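# Place every flower stem-down in the vase

## Task

Get each of the flowers into the vase with its stem pointing down, without deforming any stem; the arrangement must stay put by itself once the robot lets go, and afterwards the grippers must release and withdraw.

## Robot and tools

Robot: two arms, left_arm and right_arm, each with six joints and a parallel gripper. Each gripper has six camera views: cam_head_left, cam_head_right, cam_high, cam_low, cam_left_wrist, cam_right_wrist, all 504x504.

Scene frame: origin on the tabletop midway between the arms, +x out over the table, +z up, left_arm on the +y side. The arm names do not tell you which side of an image an arm appears on. The state line lists each gripper's end_effector_position in metres and end_effector_quat_wxyz in this frame. The position is the point between the finger pads, about 1 cm short of the tips, and may be somewhat off, especially at long reach. The fingers point along the gripper's +z axis and close along its y axis.

Row layout: one row covers both arms, even if only one moves. It has 14 numbers, each in [-1, 1]. The first 7 are for left_arm and the last 7 for right_arm. Within each arm the order is fixed: shoulder, wrist yaw, wrist roll, wrist pitch, elbow, waist, then gripper opening. Result lists by joint use the same order.

Joint numbers are offsets, not poses. A value of 1.0 equals these amounts: waist 1.202 rad, shoulder 1.258, elbow 1.238, wrist pitch 2.073, wrist yaw 2.022, wrist roll 2.022. Divide the radians you want by that factor. The gripper number is absolute: +1 is fully open and -1 is closed.

Joint ranges in radians:
- waist -2.618 to 3.054
- shoulder 0.000 to 3.142
- elbow 0.000 to 3.142
- wrist pitch -1.571 to 1.571
- wrist yaw -1.571 to 1.571
- wrist roll -2.094 to 2.094
True ends can differ by up to 0.036 rad. If an action would push a joint outward more than 0.036 rad beyond its range, measured from where the action began, it is refused for both arms. If the first action of a call fails this check, or any action is malformed, the whole call does nothing. A joint pushed to its real end stops there, and the result may print "joint sent to its limit". Friction can leave a joint up to about 0.031 rad short, and very small commands may not move it at all.

execute_actions(actions): actions is a list of up to 15 actions. Each action is a list of up to 15 rows, and each row lasts one 1/30 s control step. If an action has fewer than 15 rows, its last row is held for the rest. Every row's joint numbers are offsets from the angles at the start of that action, not from the previous row. For the first action of a call, that start is the last reported state. An empty list just returns the current state and images.

move(target, speed, blocking): target is one 14-number row. Its joint numbers are offsets from the "Joint positions" in the most recent result that showed them. All joints travel proportionally and finish together, so each gripper follows a curve. speed (0.01 to 2 rad/s, default 0.5) caps the joint that has the farthest to go. A path takes 0.5 to 10 s and is cut off at 10 s. The move does not avoid obstacles or the other arm.

The result adds a "move:" line. It reports how the move ended (done, off_target, moving, held, fault), limits=held or limits=none, and each arm's joint farthest from its target. With blocking=false the result comes back after 0.5 s; check on the move with wait(0). Until the move has ended, other rows and moves are refused, so call wait or stop first.

wait(seconds): 0 to 10 s. The arms keep their last commands, and the wait ends early if a move finishes.

stop(): brakes a running move. The arm needs some distance to stop, and the fingers continue to their target.

zoom_image(camera, region): region is [x0, y0, x1, y1] in image pixels, with the origin at top-left, at most 504x504.

finished_scene(scene): pass the current scene's number. This is final, so call it only when the flowers sit in the vase unaided and the grippers are clear. Replying without a tool call also ends everything.

Motion limits: each joint's command is kept within a set lead of its measured angle: waist 0.202 rad, shoulder 0.258, elbow 0.238, wrist pitch 0.573, wrist yaw and wrist roll 0.522. If a step would move a gripper more than 70 mm, that arm's targets are scaled back. Large changes therefore take several actions, and an unfinished motion may need to be sent again. "Joint targets" shows the current command. "joint command not followed" means a clearance check changed some joint targets.

Gripper readings: grip_measured uses the command scale. The pads meet near -0.94, and each millimetre of width adds about 0.0208. Each gripper has its own fixed offset of up to about 0.02. The Joint positions gripper value is the opening in metres: 0.093 is fully open and 0.000 is closed, accurate to about 1 mm. On a rigid object it settles up to about 12 mm below the object's width, and further below on thin, soft or round objects like stems.

Grip force depends on how far your command sits below the object's width reading, up to about 50-62 N per pad. Flower stems are thin and easily bent, so command only slightly below contact. To keep holding, keep sending the same grip number.

Cautions:
- Keep contact moves slow; faster motion, or a target set further past the contact, presses harder.
- Keep the arms from colliding or pushing on each other.
- Don't drop, knock over or push anything off the table.
- Loose objects may occasionally be nudged by outside disturbances.
- Holding loads heats motors. A MOTOR HOT line appears at 75 °C, the arm halts at 90 °C, and at 100 °C it goes limp and falls.
- FAULT lines report arm stops.

Each tool is called after "Request:" as name(argument=value, ...) on one line, values as JSON.

## Session

Request:
execute_actions(actions=[])

Scene clock: 0.00 s.
left_arm: end_effector_position=(+0.3970, +0.5278, +0.1486) grip_measured=+0.984 end_effector_quat_wxyz=(+0.244, -0.265, +0.912, +0.197) | right_arm: end_effector_position=(+0.2520, -0.2405, +0.1608) grip_measured=+1.000 end_effector_quat_wxyz=(+0.103, +0.892, -0.437, +0.045)
Joint names: [shoulder, wrist yaw, wrist roll, wrist pitch, elbow, waist]
Joint positions: left_arm=[ 1.931 -0.355 -0.126 -0.736  1.638  0.358  0.092] | right_arm=[ 1.636  0.215 -1.986 -1.481  1.483  0.147  0.093]
Joint velocities: left_arm=[-0.022 -0.007 -0.022  0.022  0.007 -0.002 -0.   ] | right_arm=[-0.007 -0.037  0.037 -0.022  0.002  0.002  0.   ]
Joint torques (N m, as the arm reports them, + toward a larger angle): no reading
Motor temperatures (°C, as the motors report them): left_arm=[26 25 27 24 24 26] | right_arm=[25 26 23 26 27 26]
Joint targets: left_arm=[1.931 -0.355 -0.126 -0.736 1.638 0.358] | right_arm=[1.636 0.215 -1.986 -1.481 1.483 0.147]

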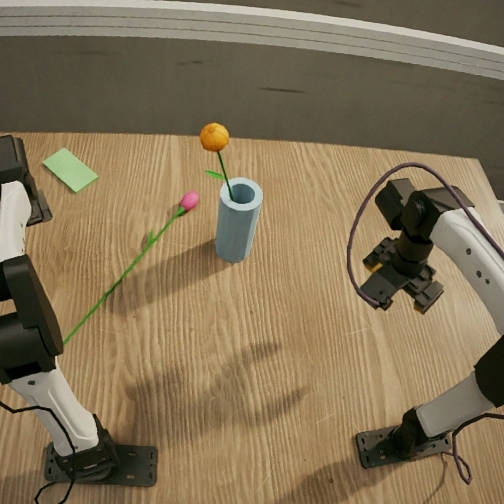

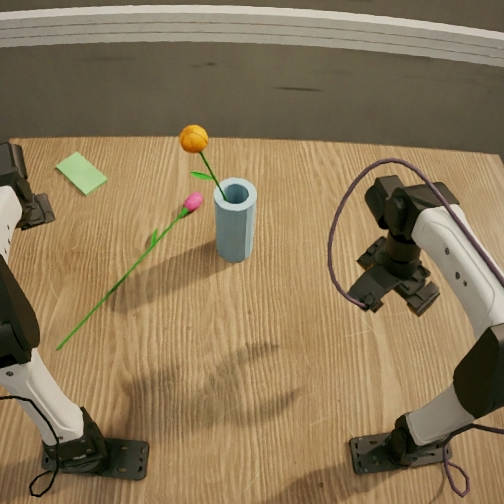

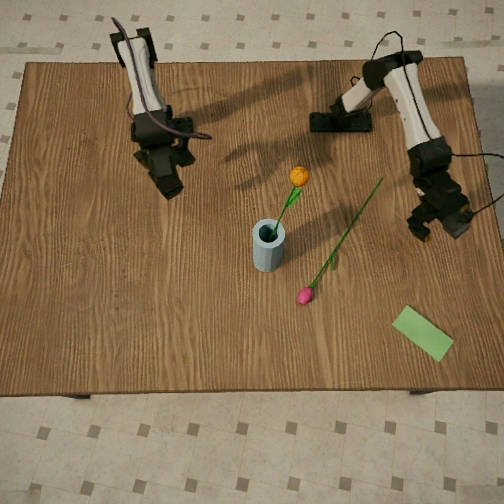

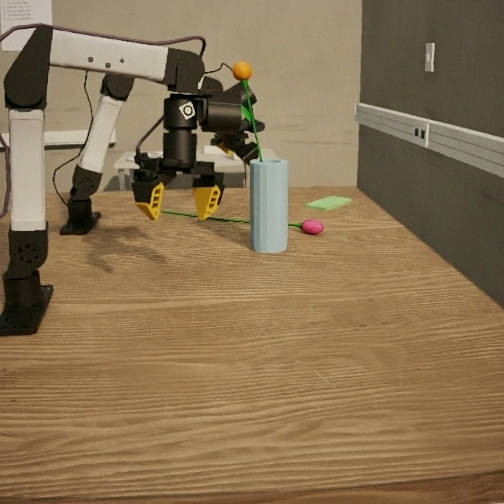

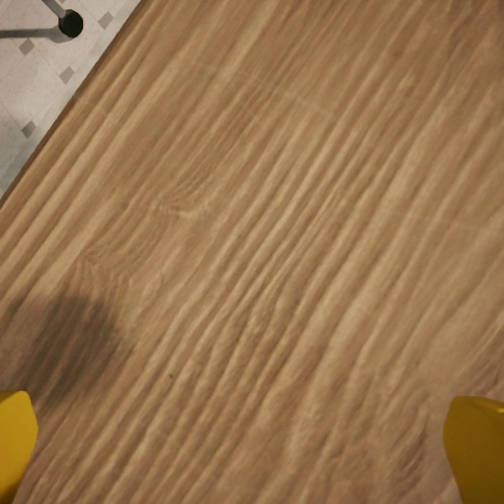

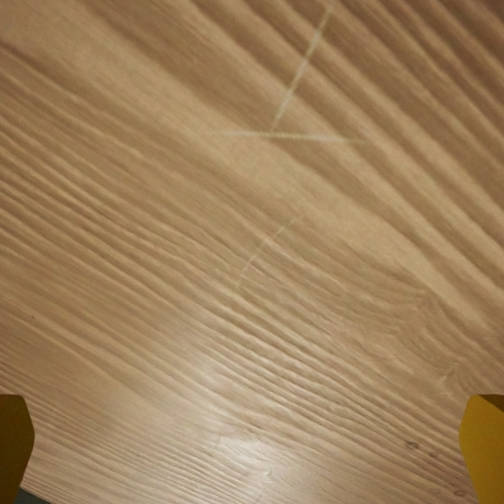

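Request:
move(target=[0.048,0.1756,0.369,-0.3005,0.115,-0.273,1,0,0,0,0,0,0,1], speed=0.8)

Scene clock: 70.70 s.
left_arm: end_effector_position=(+0.3383, +0.3184, +0.1264) grip_measured=+0.984 end_effector_quat_wxyz=(+0.011, +0.293, +0.956, +0.007) | right_arm: end_effector_position=(+0.2520, -0.2405, +0.1608) grip_measured=+1.000 end_effector_quat_wxyz=(+0.103, +0.892, -0.437, +0.045)
Joint names: [shoulder, wrist yaw, wrist roll, wrist pitch, elbow, waist]
Joint positions: left_arm=[ 1.962 -0.007  0.61  -1.35   1.767  0.034  0.092] | right_arm=[ 1.636  0.215 -1.986 -1.481  1.483  0.147  0.093]
Joint velocities: left_arm=[-0.007  0.022 -0.081  0.022  0.007 -0.012 -0.001] | right_arm=[-0.007  0.007 -0.066 -0.022 -0.012  0.002  0.   ]
Joint torques (N m, as the arm reports them, + toward a larger angle): left_arm=[-8.15  0.04  0.07  0.25  7.09 -0.68] | right_arm=[-6.02  0.12  0.05  0.04  5.7  -0.34]
Motor temperatures (°C, as the motors report them): left_arm=[41 25 27 27 30 26] | right_arm=[30 26 23 26 31 26]
Joint targets: left_arm=[1.991 0.000 0.620 -1.359 1.780 0.029] | right_arm=[1.636 0.215 -1.986 -1.481 1.483 0.147]
move: off_target (left_arm); limits=none; left_arm: farthest joint: the shoulder, 0.029 radians from its target (0.061 radians at the start); right_arm: farthest joint: the waist, 0.000 radians from its target (0.000 radians at the start)

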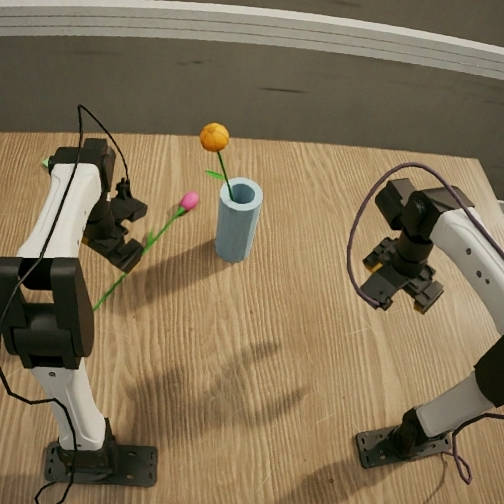

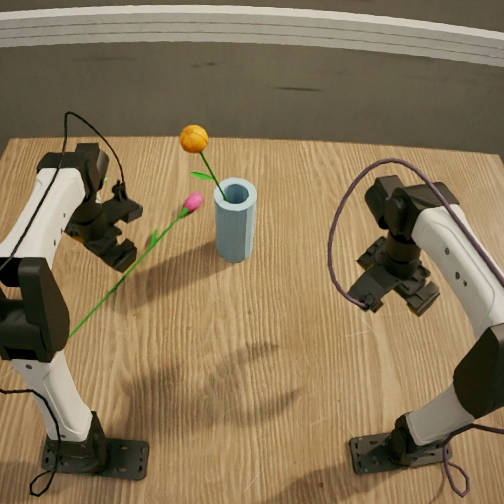

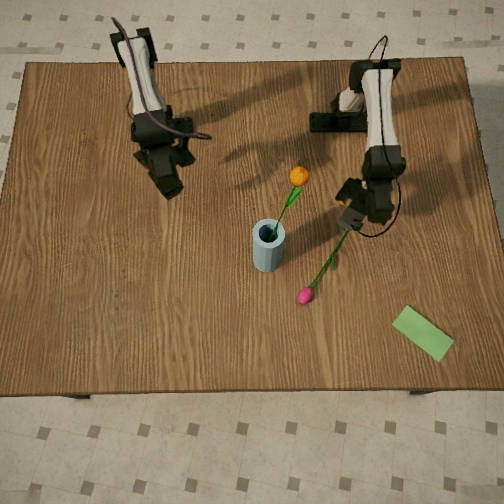

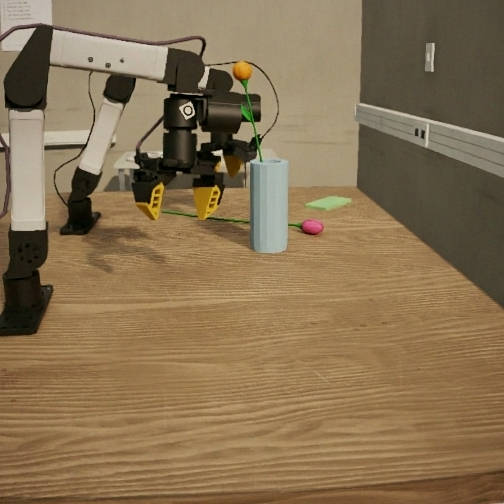

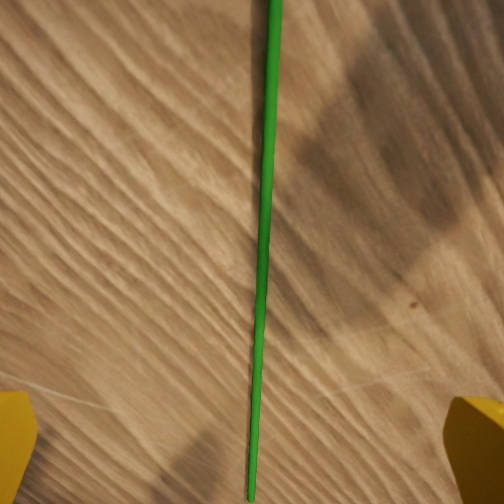

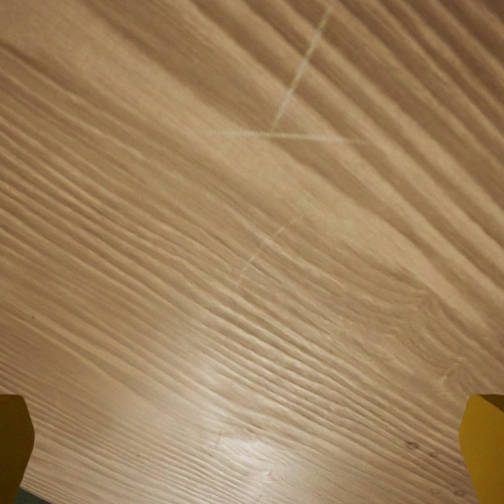

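Request:
move(target=[0.19,0.003,-0.035,0.09,0.008,-0.1,0.2,-0.8,0,0,0,-0.7,0,1], speed=1.0)

Scene clock: 92.30 s.
left_arm: end_effector_position=(+0.3741, +0.2731, +0.0454) grip_measured=+0.202 end_effector_quat_wxyz=(-0.006, +0.316, +0.949, +0.002) | right_arm: end_effector_position=(+0.1004, -0.2774, +0.1354) grip_measured=+1.000 end_effector_quat_wxyz=(+0.076, +0.891, -0.441, +0.077)
Joint names: [shoulder, wrist yaw, wrist roll, wrist pitch, elbow, waist]
Joint positions: left_arm=[ 2.177 -0.006  0.548 -1.171  1.767 -0.077  0.055] | right_arm=[ 0.942  0.215 -1.986 -1.498  0.889  0.147  0.093]
Joint velocities: left_arm=[-0.017 -0.007 -0.037  0.037 -0.007  0.002 -0.   ] | right_arm=[-0.007 -0.095 -0.051 -0.022 -0.012  0.002  0.   ]
Joint torques (N m, as the arm reports them, + toward a larger angle): left_arm=[-10.06   0.05  -0.1    0.31   6.82  -1.07] | right_arm=[ 0.15  0.13  0.05  0.42  6.77 -0.37]
Motor temperatures (°C, as the motors report them): left_arm=[39 25 27 26 30 26] | right_arm=[30 26 23 26 31 26]
Joint targets: left_arm=[2.201 -0.001 0.539 -1.163 1.776 -0.086] | right_arm=[0.956 0.215 -1.986 -1.481 0.903 0.147]
move: held (right_arm), off_target (left_arm); limits=held; held on 25 of 51 steps (right_arm), including the last (right_arm); left_arm: farthest joint: the shoulder, 0.024 radians from its target (0.239 radians at the start); right_arm: farthest joint: the shoulder, 0.312 radians from its target (1.006 radians at the start)
joint command not followed: on one or more control steps a check withheld the commanded joint targets of the right arm, and it was not sent them on those steps. On the call's last step the targets were still withheld.
cause: the commanded joint targets would bring two parts of the arm too close to each other (its upper arm (the part past the shoulder) and its fingers, with the joints along the arm from the elbow to the wrist roll between them); next, command targets that bring no two parts of the arm closer together.

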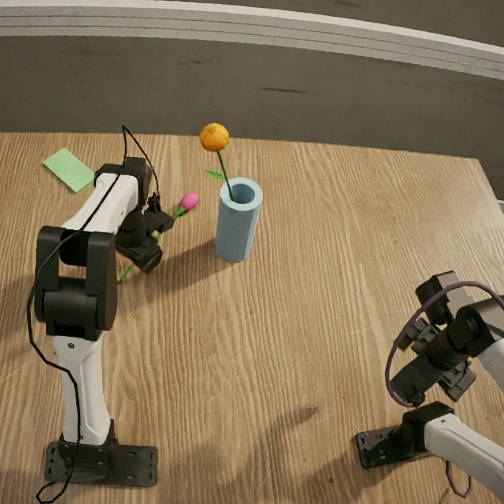

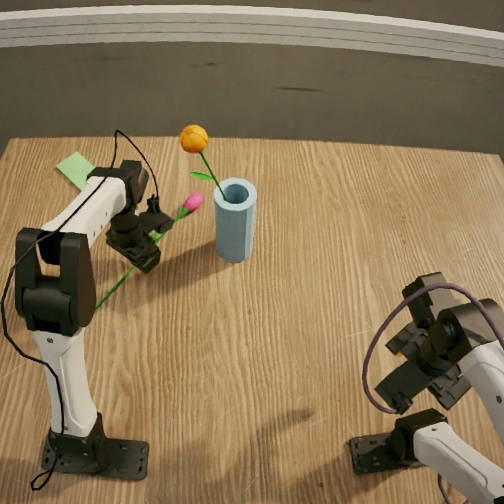

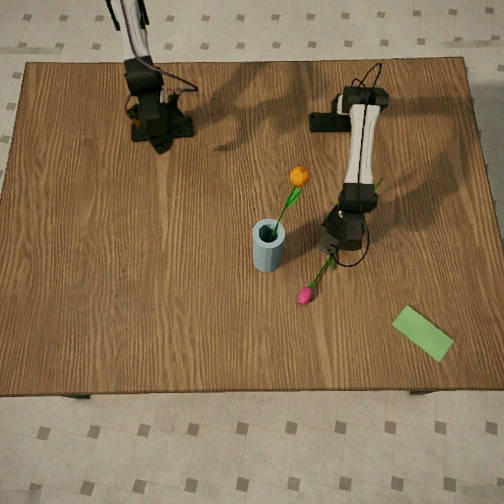

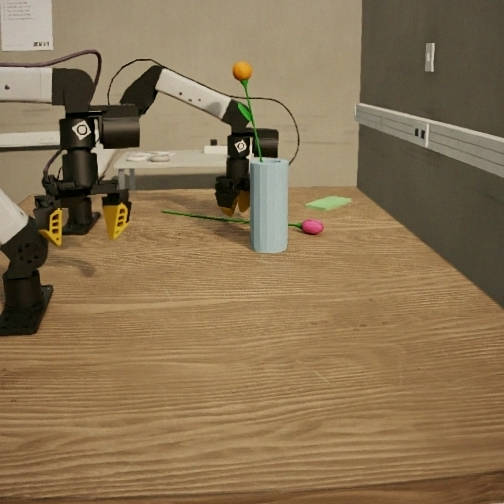

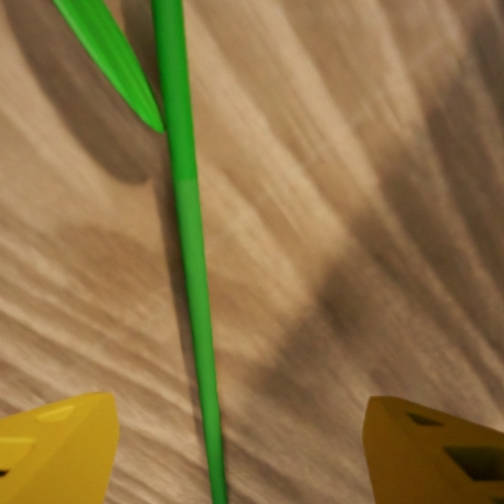

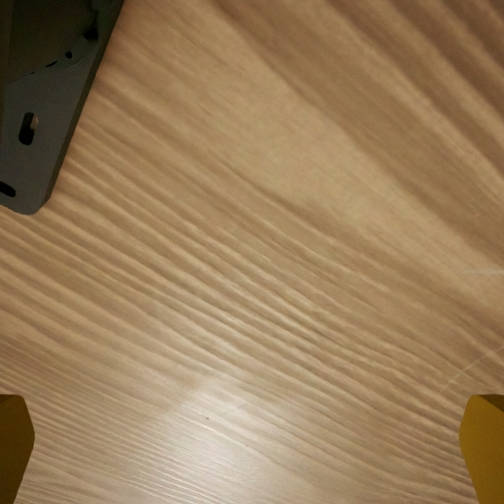

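Request:
move(target=[0.077,0,-0.027,0.04,0.0275,0,0.2,0,0,0,0,0,0,1], speed=0.2)

Request:
zoom_image(camera="cam_low", region=[150,140,350,270])

Scene clock: 104.37 s.
left_arm: end_effector_position=(+0.3917, +0.2714, +0.0203) grip_measured=+0.202 end_effector_quat_wxyz=(+0.004, +0.295, +0.956, +0.004) | right_arm: end_effector_position=(+0.1004, -0.2774, +0.1354) grip_measured=+1.000 end_effector_quat_wxyz=(+0.076, +0.891, -0.441, +0.077)
Joint names: [shoulder, wrist yaw, wrist roll, wrist pitch, elbow, waist]
Joint positions: left_arm=[ 2.25  -0.006  0.503 -1.096  1.785 -0.077  0.055] | right_arm=[ 0.942  0.215 -1.986 -1.498  0.889  0.147  0.093]
Joint velocities: left_arm=[-0.002  0.007 -0.037 -0.007  0.012 -0.007  0.   ] | right_arm=[ 0.007 -0.022 -0.051 -0.022  0.007  0.017  0.   ]
Joint torques (N m, as the arm reports them, + toward a larger angle): left_arm=[-10.74  -0.03  -0.07   0.35   7.17  -0.14] | right_arm=[-0.83  0.13  0.05  0.24  5.7  -0.35]
Motor temperatures (°C, as the motors report them): left_arm=[40 25 27 25 30 26] | right_arm=[29 26 23 26 32 26]
Joint targets: left_arm=[2.274 -0.006 0.494 -1.088 1.801 -0.077] | right_arm=[0.942 0.215 -1.986 -1.498 0.889 0.147]
move: off_target (left_arm); limits=none; left_arm: farthest joint: the shoulder, 0.024 radians from its target (0.097 radians at the start); right_arm: farthest joint: the waist, 0.000 radians from its target (0.000 radians at the start)

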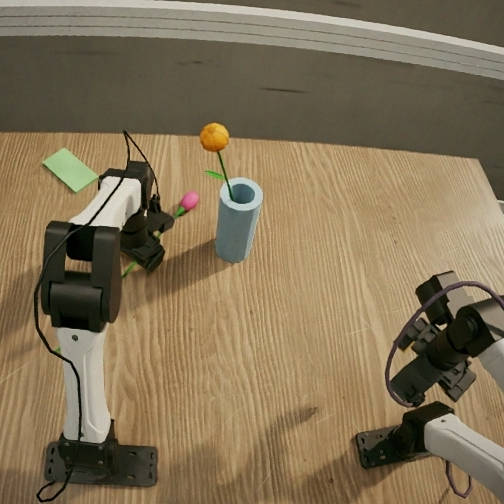

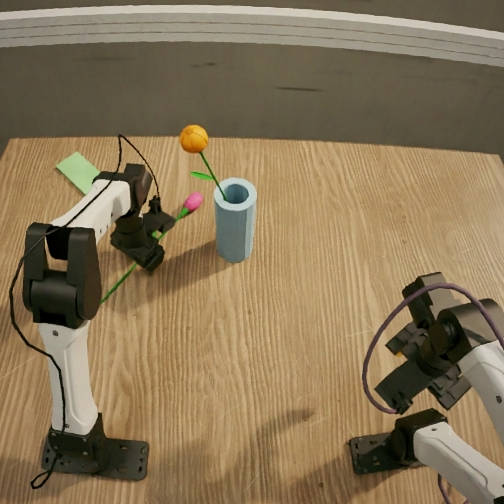

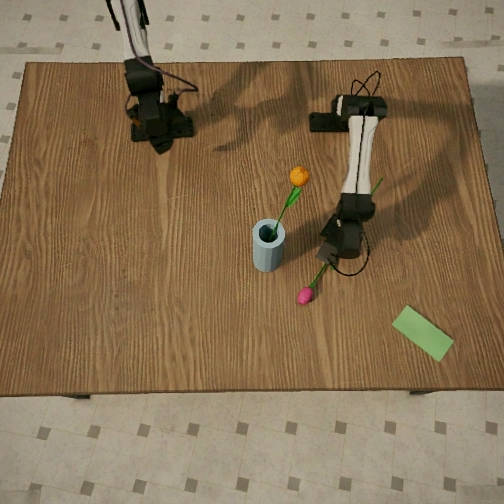

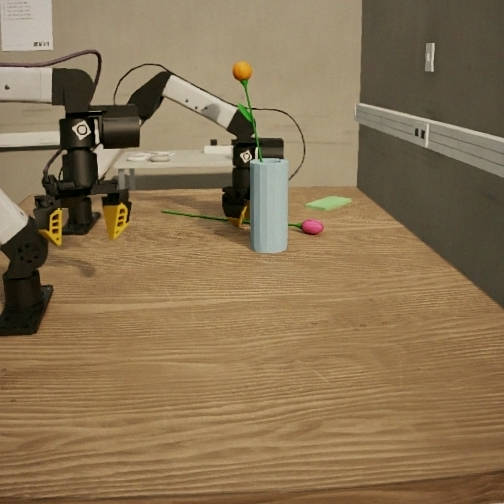

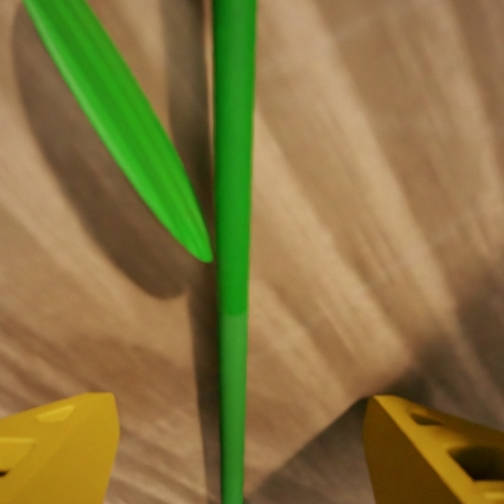

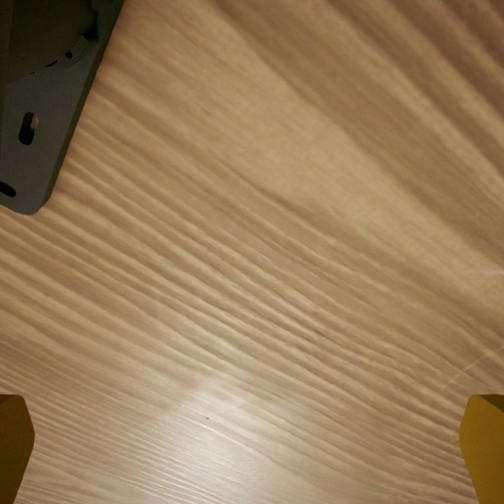

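Region (150, 140, 350, 270) of cam_low's 504x504 image, scaled by 2.520, with more detail than that image has; it fills the top 328 rows of this view, and the rest is white.

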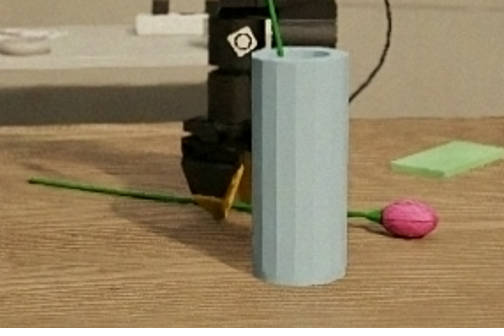

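Request:
move(target=[0.022,0,0,0,0,0,-1,0,0,0,0,0,0,1], speed=0.2)

Scene clock: 108.97 s.
left_arm: end_effector_position=(+0.3918, +0.2714, +0.0203) grip_measured=-0.999 end_effector_quat_wxyz=(+0.004, +0.295, +0.956, +0.004) | right_arm: end_effector_position=(+0.1004, -0.2774, +0.1354) grip_measured=+1.000 end_effector_quat_wxyz=(+0.076, +0.891, -0.441, +0.077)
Joint names: [shoulder, wrist yaw, wrist roll, wrist pitch, elbow, waist]
Joint positions: left_arm=[ 2.25  -0.006  0.503 -1.096  1.785 -0.077  0.   ] | right_arm=[ 0.942  0.215 -1.986 -1.498  0.889  0.147  0.093]
Joint velocities: left_arm=[ 0.002 -0.022  0.051 -0.022 -0.012  0.017  0.   ] | right_arm=[ 0.002  0.051 -0.007 -0.022  0.002 -0.012  0.   ]
Joint torques (N m, as the arm reports them, + toward a larger angle): left_arm=[-10.3   -0.02  -0.01   0.27   6.2   -0.25] | right_arm=[-0.79  0.13  0.05  0.24  5.72 -0.35]
Motor temperatures (°C, as the motors report them): left_arm=[40 25 27 25 30 26] | right_arm=[28 26 23 26 32 26]
Joint targets: left_arm=[2.278 -0.006 0.503 -1.096 1.785 -0.077] | right_arm=[0.942 0.215 -1.986 -1.498 0.889 0.147]
move: off_target (left_arm); limits=none; left_arm: farthest joint: the shoulder, 0.028 radians from its target (0.028 radians at the start); right_arm: farthest joint: the waist, 0.000 radians from its target (0.000 radians at the start)

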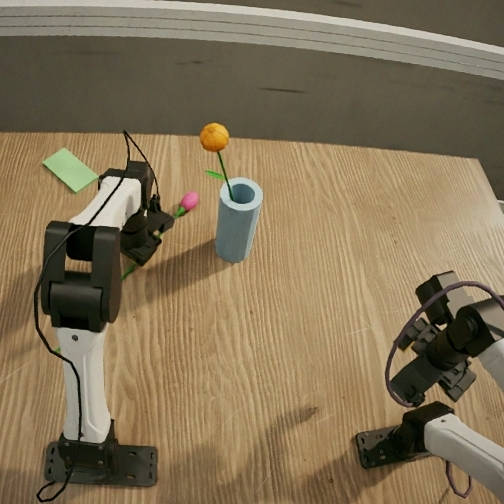

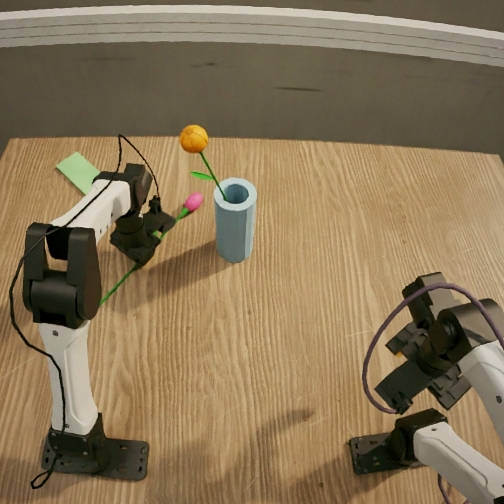

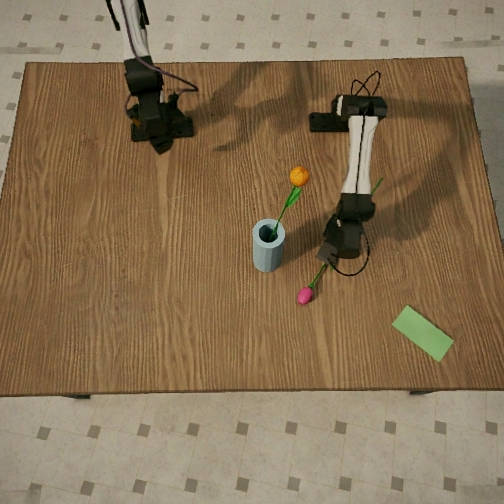

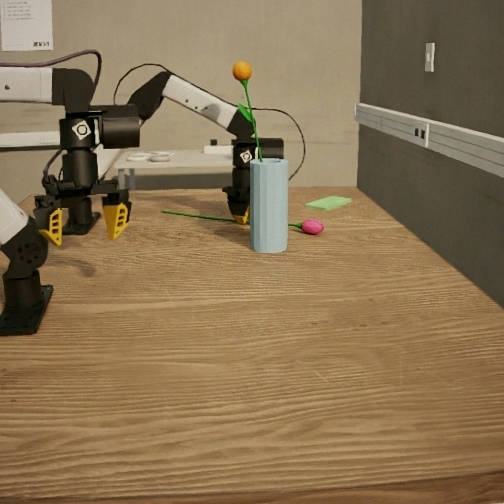

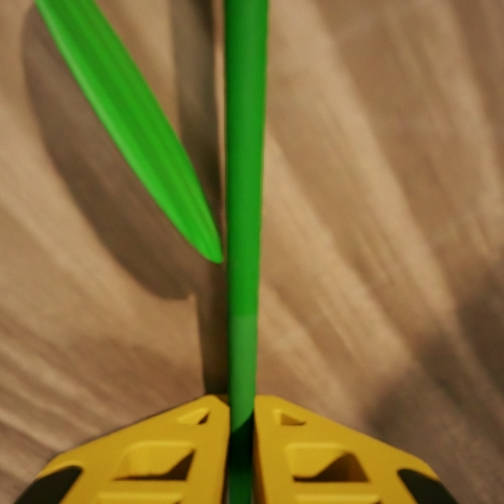

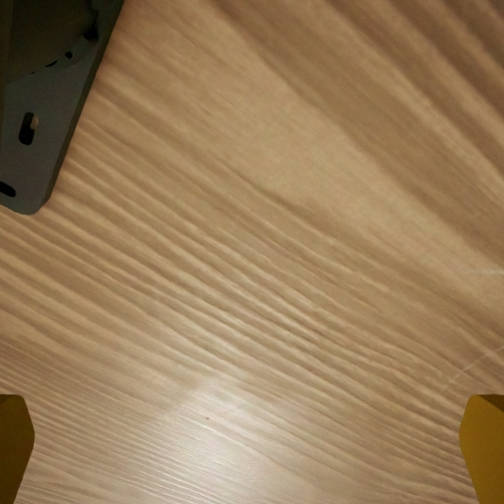

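Request:
move(target=[-0.355,0,-0.253,0.08,0.285,0,-1,0,0,0,0,0,0,1], speed=0.4)

Scene clock: 143.03 s.
left_arm: end_effector_position=(+0.4501, +0.2658, +0.3725) grip_measured=-0.999 end_effector_quat_wxyz=(+0.469, +0.041, +0.882, -0.019) | right_arm: end_effector_position=(+0.1004, -0.2774, +0.1354) grip_measured=+1.000 end_effector_quat_wxyz=(+0.076, +0.891, -0.441, +0.077)
Joint names: [shoulder, wrist yaw, wrist roll, wrist pitch, elbow, waist]
Joint positions: left_arm=[ 1.801 -0.006  0.001 -0.928  2.136 -0.077  0.   ] | right_arm=[ 0.942  0.215 -1.986 -1.498  0.889  0.147  0.093]
Joint velocities: left_arm=[ 0.007 -0.007  0.007 -0.066 -0.007  0.002  0.   ] | right_arm=[-0.012 -0.007 -0.051 -0.037  0.002 -0.002  0.   ]
Joint torques (N m, as the arm reports them, + toward a larger angle): left_arm=[-8.9  -0.07 -0.07  1.77  6.9  -0.26] | right_arm=[-0.73  0.12  0.05  0.22  5.77 -0.44]
Motor temperatures (°C, as the motors report them): left_arm=[43 25 27 25 30 26] | right_arm=[26 26 23 26 32 26]
Joint targets: left_arm=[1.803 -0.006 -0.009 -0.930 2.138 -0.077] | right_arm=[0.942 0.215 -1.986 -1.498 0.889 0.147]
move: done; limits=none; left_arm: farthest joint: the wrist roll, 0.009 radians from its target (0.511 radians at the start); right_arm: farthest joint: the waist, 0.000 radians from its target (0.000 radians at the start)

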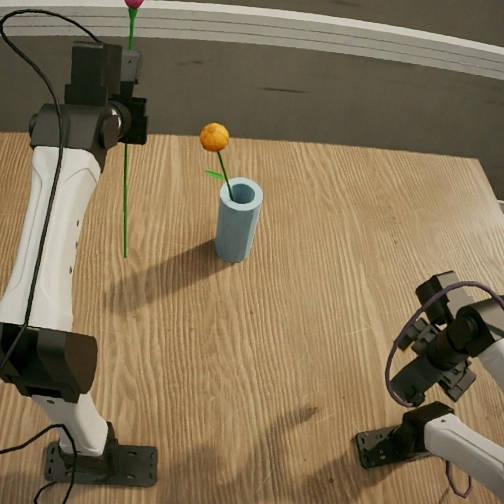

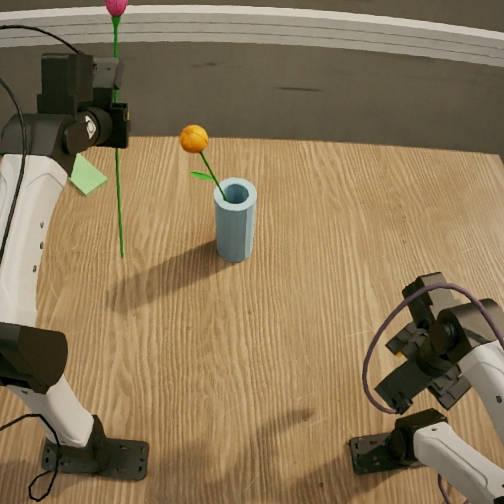

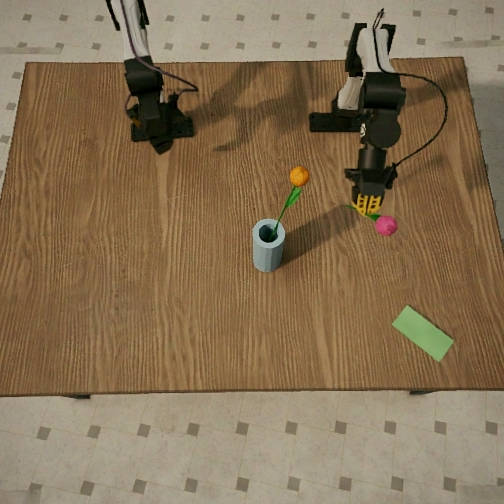

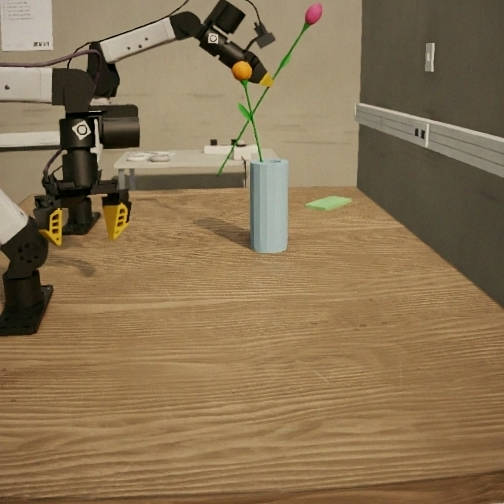

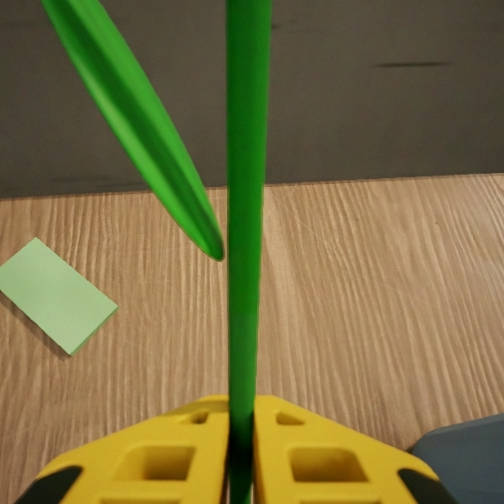

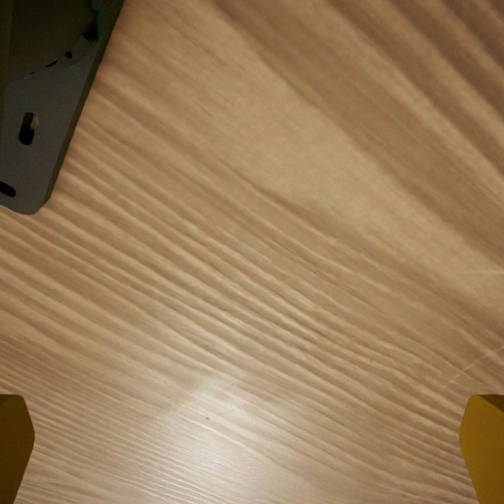

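Request:
move(target=[0.1,-0.322,0,0.292,0.062,-0.27,-1,0,0,0,0,0,0,1], speed=0.5)

Scene clock: 164.10 s.
left_arm: end_effector_position=(+0.4856, +0.1924, +0.4863) grip_measured=-0.999 end_effector_quat_wxyz=(+0.693, -0.078, +0.711, +0.089) | right_arm: end_effector_position=(+0.1004, -0.2774, +0.1354) grip_measured=+1.000 end_effector_quat_wxyz=(+0.076, +0.891, -0.441, +0.077)
Joint names: [shoulder, wrist yaw, wrist roll, wrist pitch, elbow, waist]
Joint positions: left_arm=[ 1.9   -0.651 -0.    -0.329  2.198 -0.394  0.   ] | right_arm=[ 0.942  0.215 -1.986 -1.498  0.889  0.147  0.093]
Joint velocities: left_arm=[-0.017  0.066 -0.125 -0.007 -0.007 -0.012  0.   ] | right_arm=[ 0.012  0.007  0.007  0.007 -0.007  0.002  0.   ]
Joint torques (N m, as the arm reports them, + toward a larger angle): left_arm=[-8.38 -0.14 -0.03  1.93  7.93 -0.87] | right_arm=[-0.77  0.13  0.05  0.23  5.72 -0.38]
Motor temperatures (°C, as the motors report them): left_arm=[41 25 27 29 31 26] | right_arm=[26 26 23 26 33 26]
Joint targets: left_arm=[1.927 -0.658 0.000 -0.323 2.213 -0.401] | right_arm=[0.942 0.215 -1.986 -1.498 0.889 0.147]
move: off_target (left_arm); limits=none; left_arm: farthest joint: the shoulder, 0.027 radians from its target (0.126 radians at the start); right_arm: farthest joint: the waist, 0.000 radians from its target (0.000 radians at the start)

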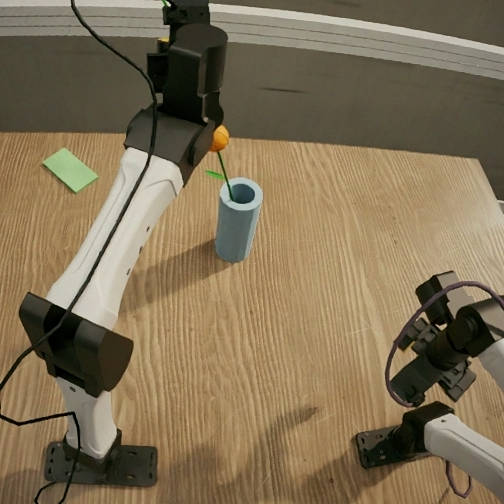

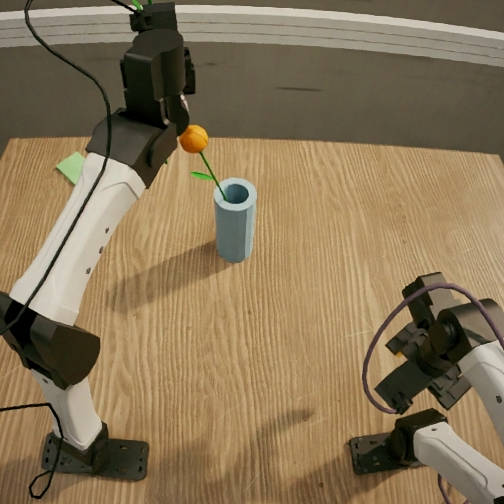

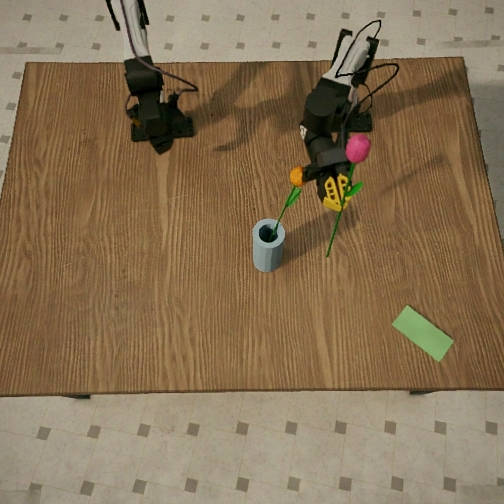

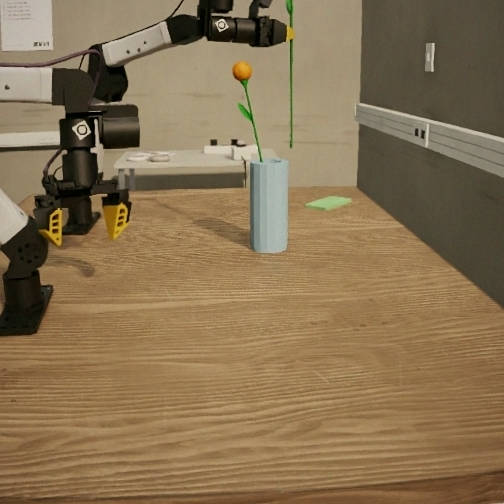

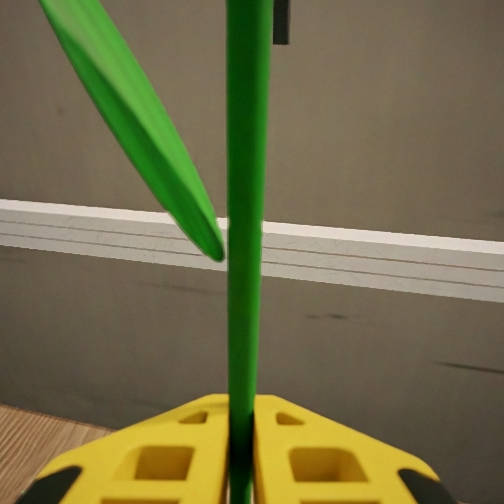

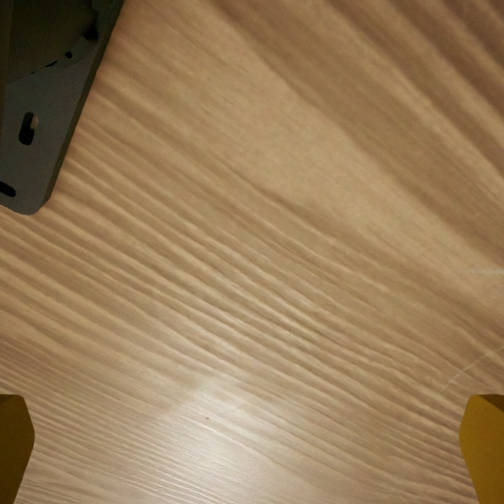

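Request:
move(target=[-0.012,0,0,0,0.012,-0.268,-1,0,0,0,0,0,0,1], speed=0.25)

Request:
zoom_image(camera="cam_high", region=[200,100,380,280])

Request:
zoom_image(camera="cam_low", region=[170,0,370,200])

Scene clock: 178.80 s.
left_arm: end_effector_position=(+0.4224, +0.0347, +0.4864) grip_measured=-0.999 end_effector_quat_wxyz=(+0.698, +0.034, +0.715, -0.021) | right_arm: end_effector_position=(+0.1004, -0.2774, +0.1354) grip_measured=+1.000 end_effector_quat_wxyz=(+0.076, +0.891, -0.441, +0.077)
Joint names: [shoulder, wrist yaw, wrist roll, wrist pitch, elbow, waist]
Joint positions: left_arm=[ 1.9   -0.651 -0.    -0.329  2.198 -0.711  0.   ] | right_arm=[ 0.942  0.215 -1.986 -1.498  0.889  0.147  0.093]
Joint velocities: left_arm=[-0.007 -0.051  0.051  0.007 -0.007 -0.007  0.   ] | right_arm=[-0.002  0.007 -0.066  0.007 -0.007  0.002  0.   ]
Joint torques (N m, as the arm reports them, + toward a larger angle): left_arm=[-11.32  -0.08  -0.02   1.83   7.93  -0.71] | right_arm=[-0.75  0.13  0.06  0.25  5.74 -0.42]
Motor temperatures (°C, as the motors report them): left_arm=[41 25 27 31 32 26] | right_arm=[26 26 23 26 33 26]
Joint targets: left_arm=[1.885 -0.651 -0.000 -0.329 2.213 -0.716] | right_arm=[0.942 0.215 -1.986 -1.498 0.889 0.147]
move: done; limits=none; left_arm: farthest joint: the shoulder, 0.015 radians from its target (0.015 radians at the start); right_arm: farthest joint: the waist, 0.000 radians from its target (0.000 radians at the start)

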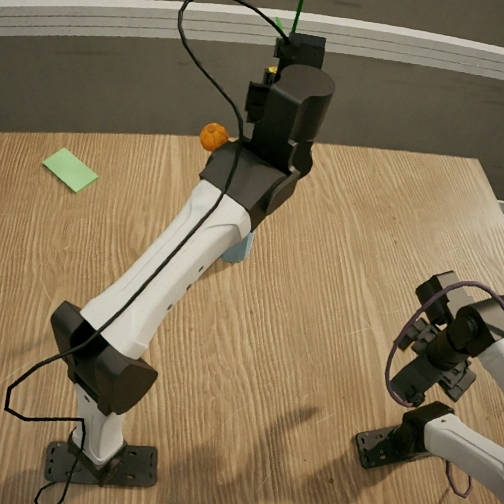

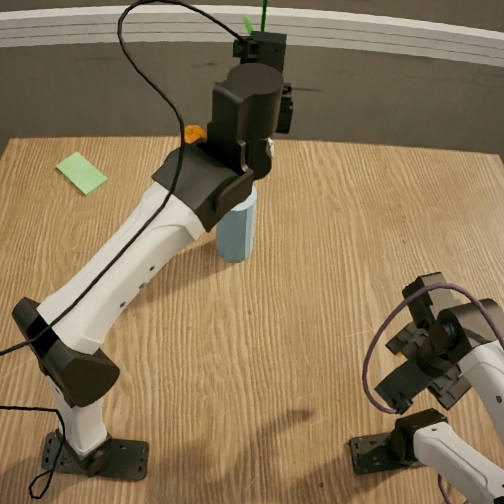

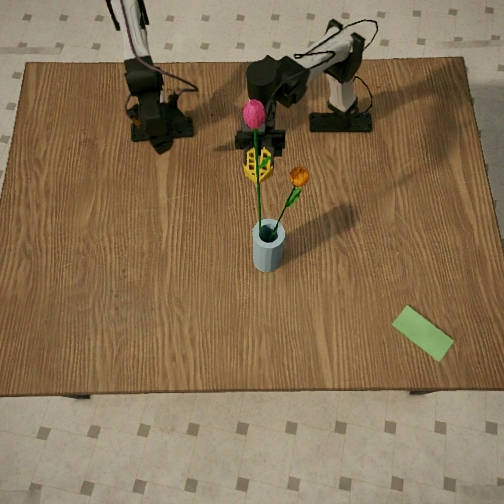

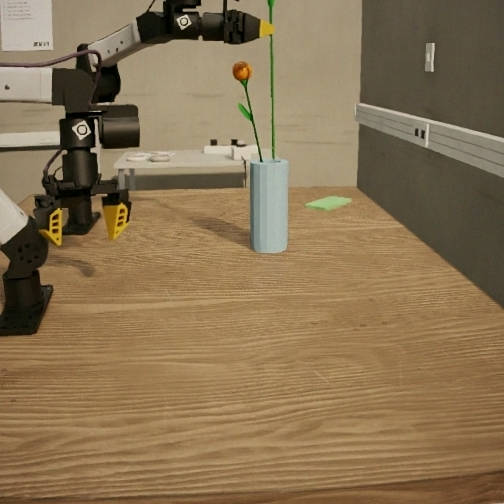

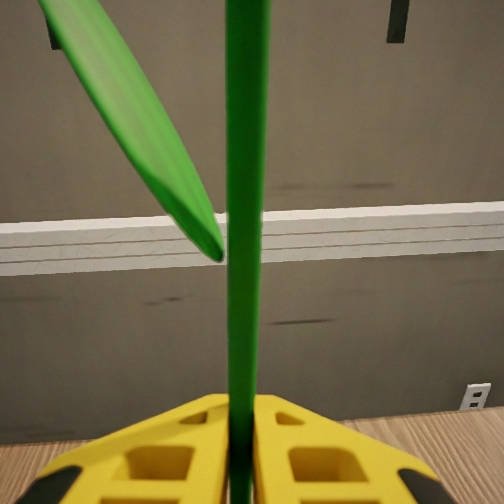

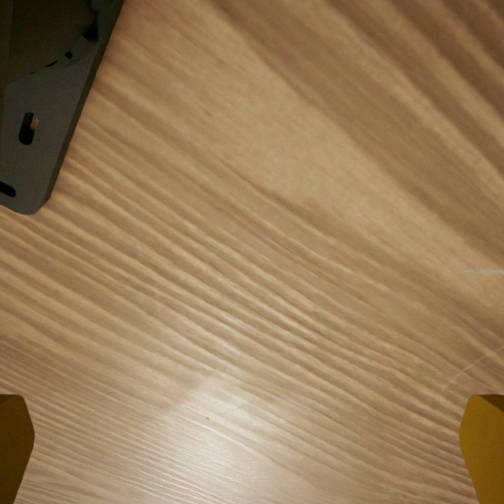

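Region (200, 100, 380, 280) of cam_high's 504x504 image, scaled by 2.800, with more detail than that image has.

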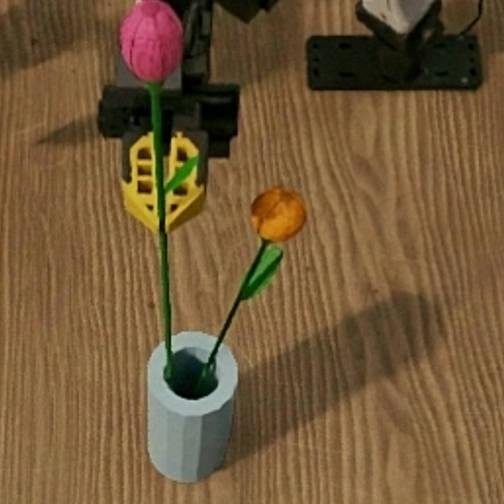

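Region (170, 0, 370, 200) of cam_low's 504x504 image, scaled by 2.520, with more detail than that image has.

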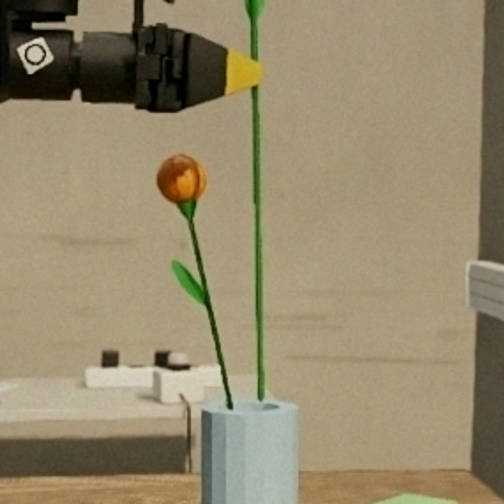

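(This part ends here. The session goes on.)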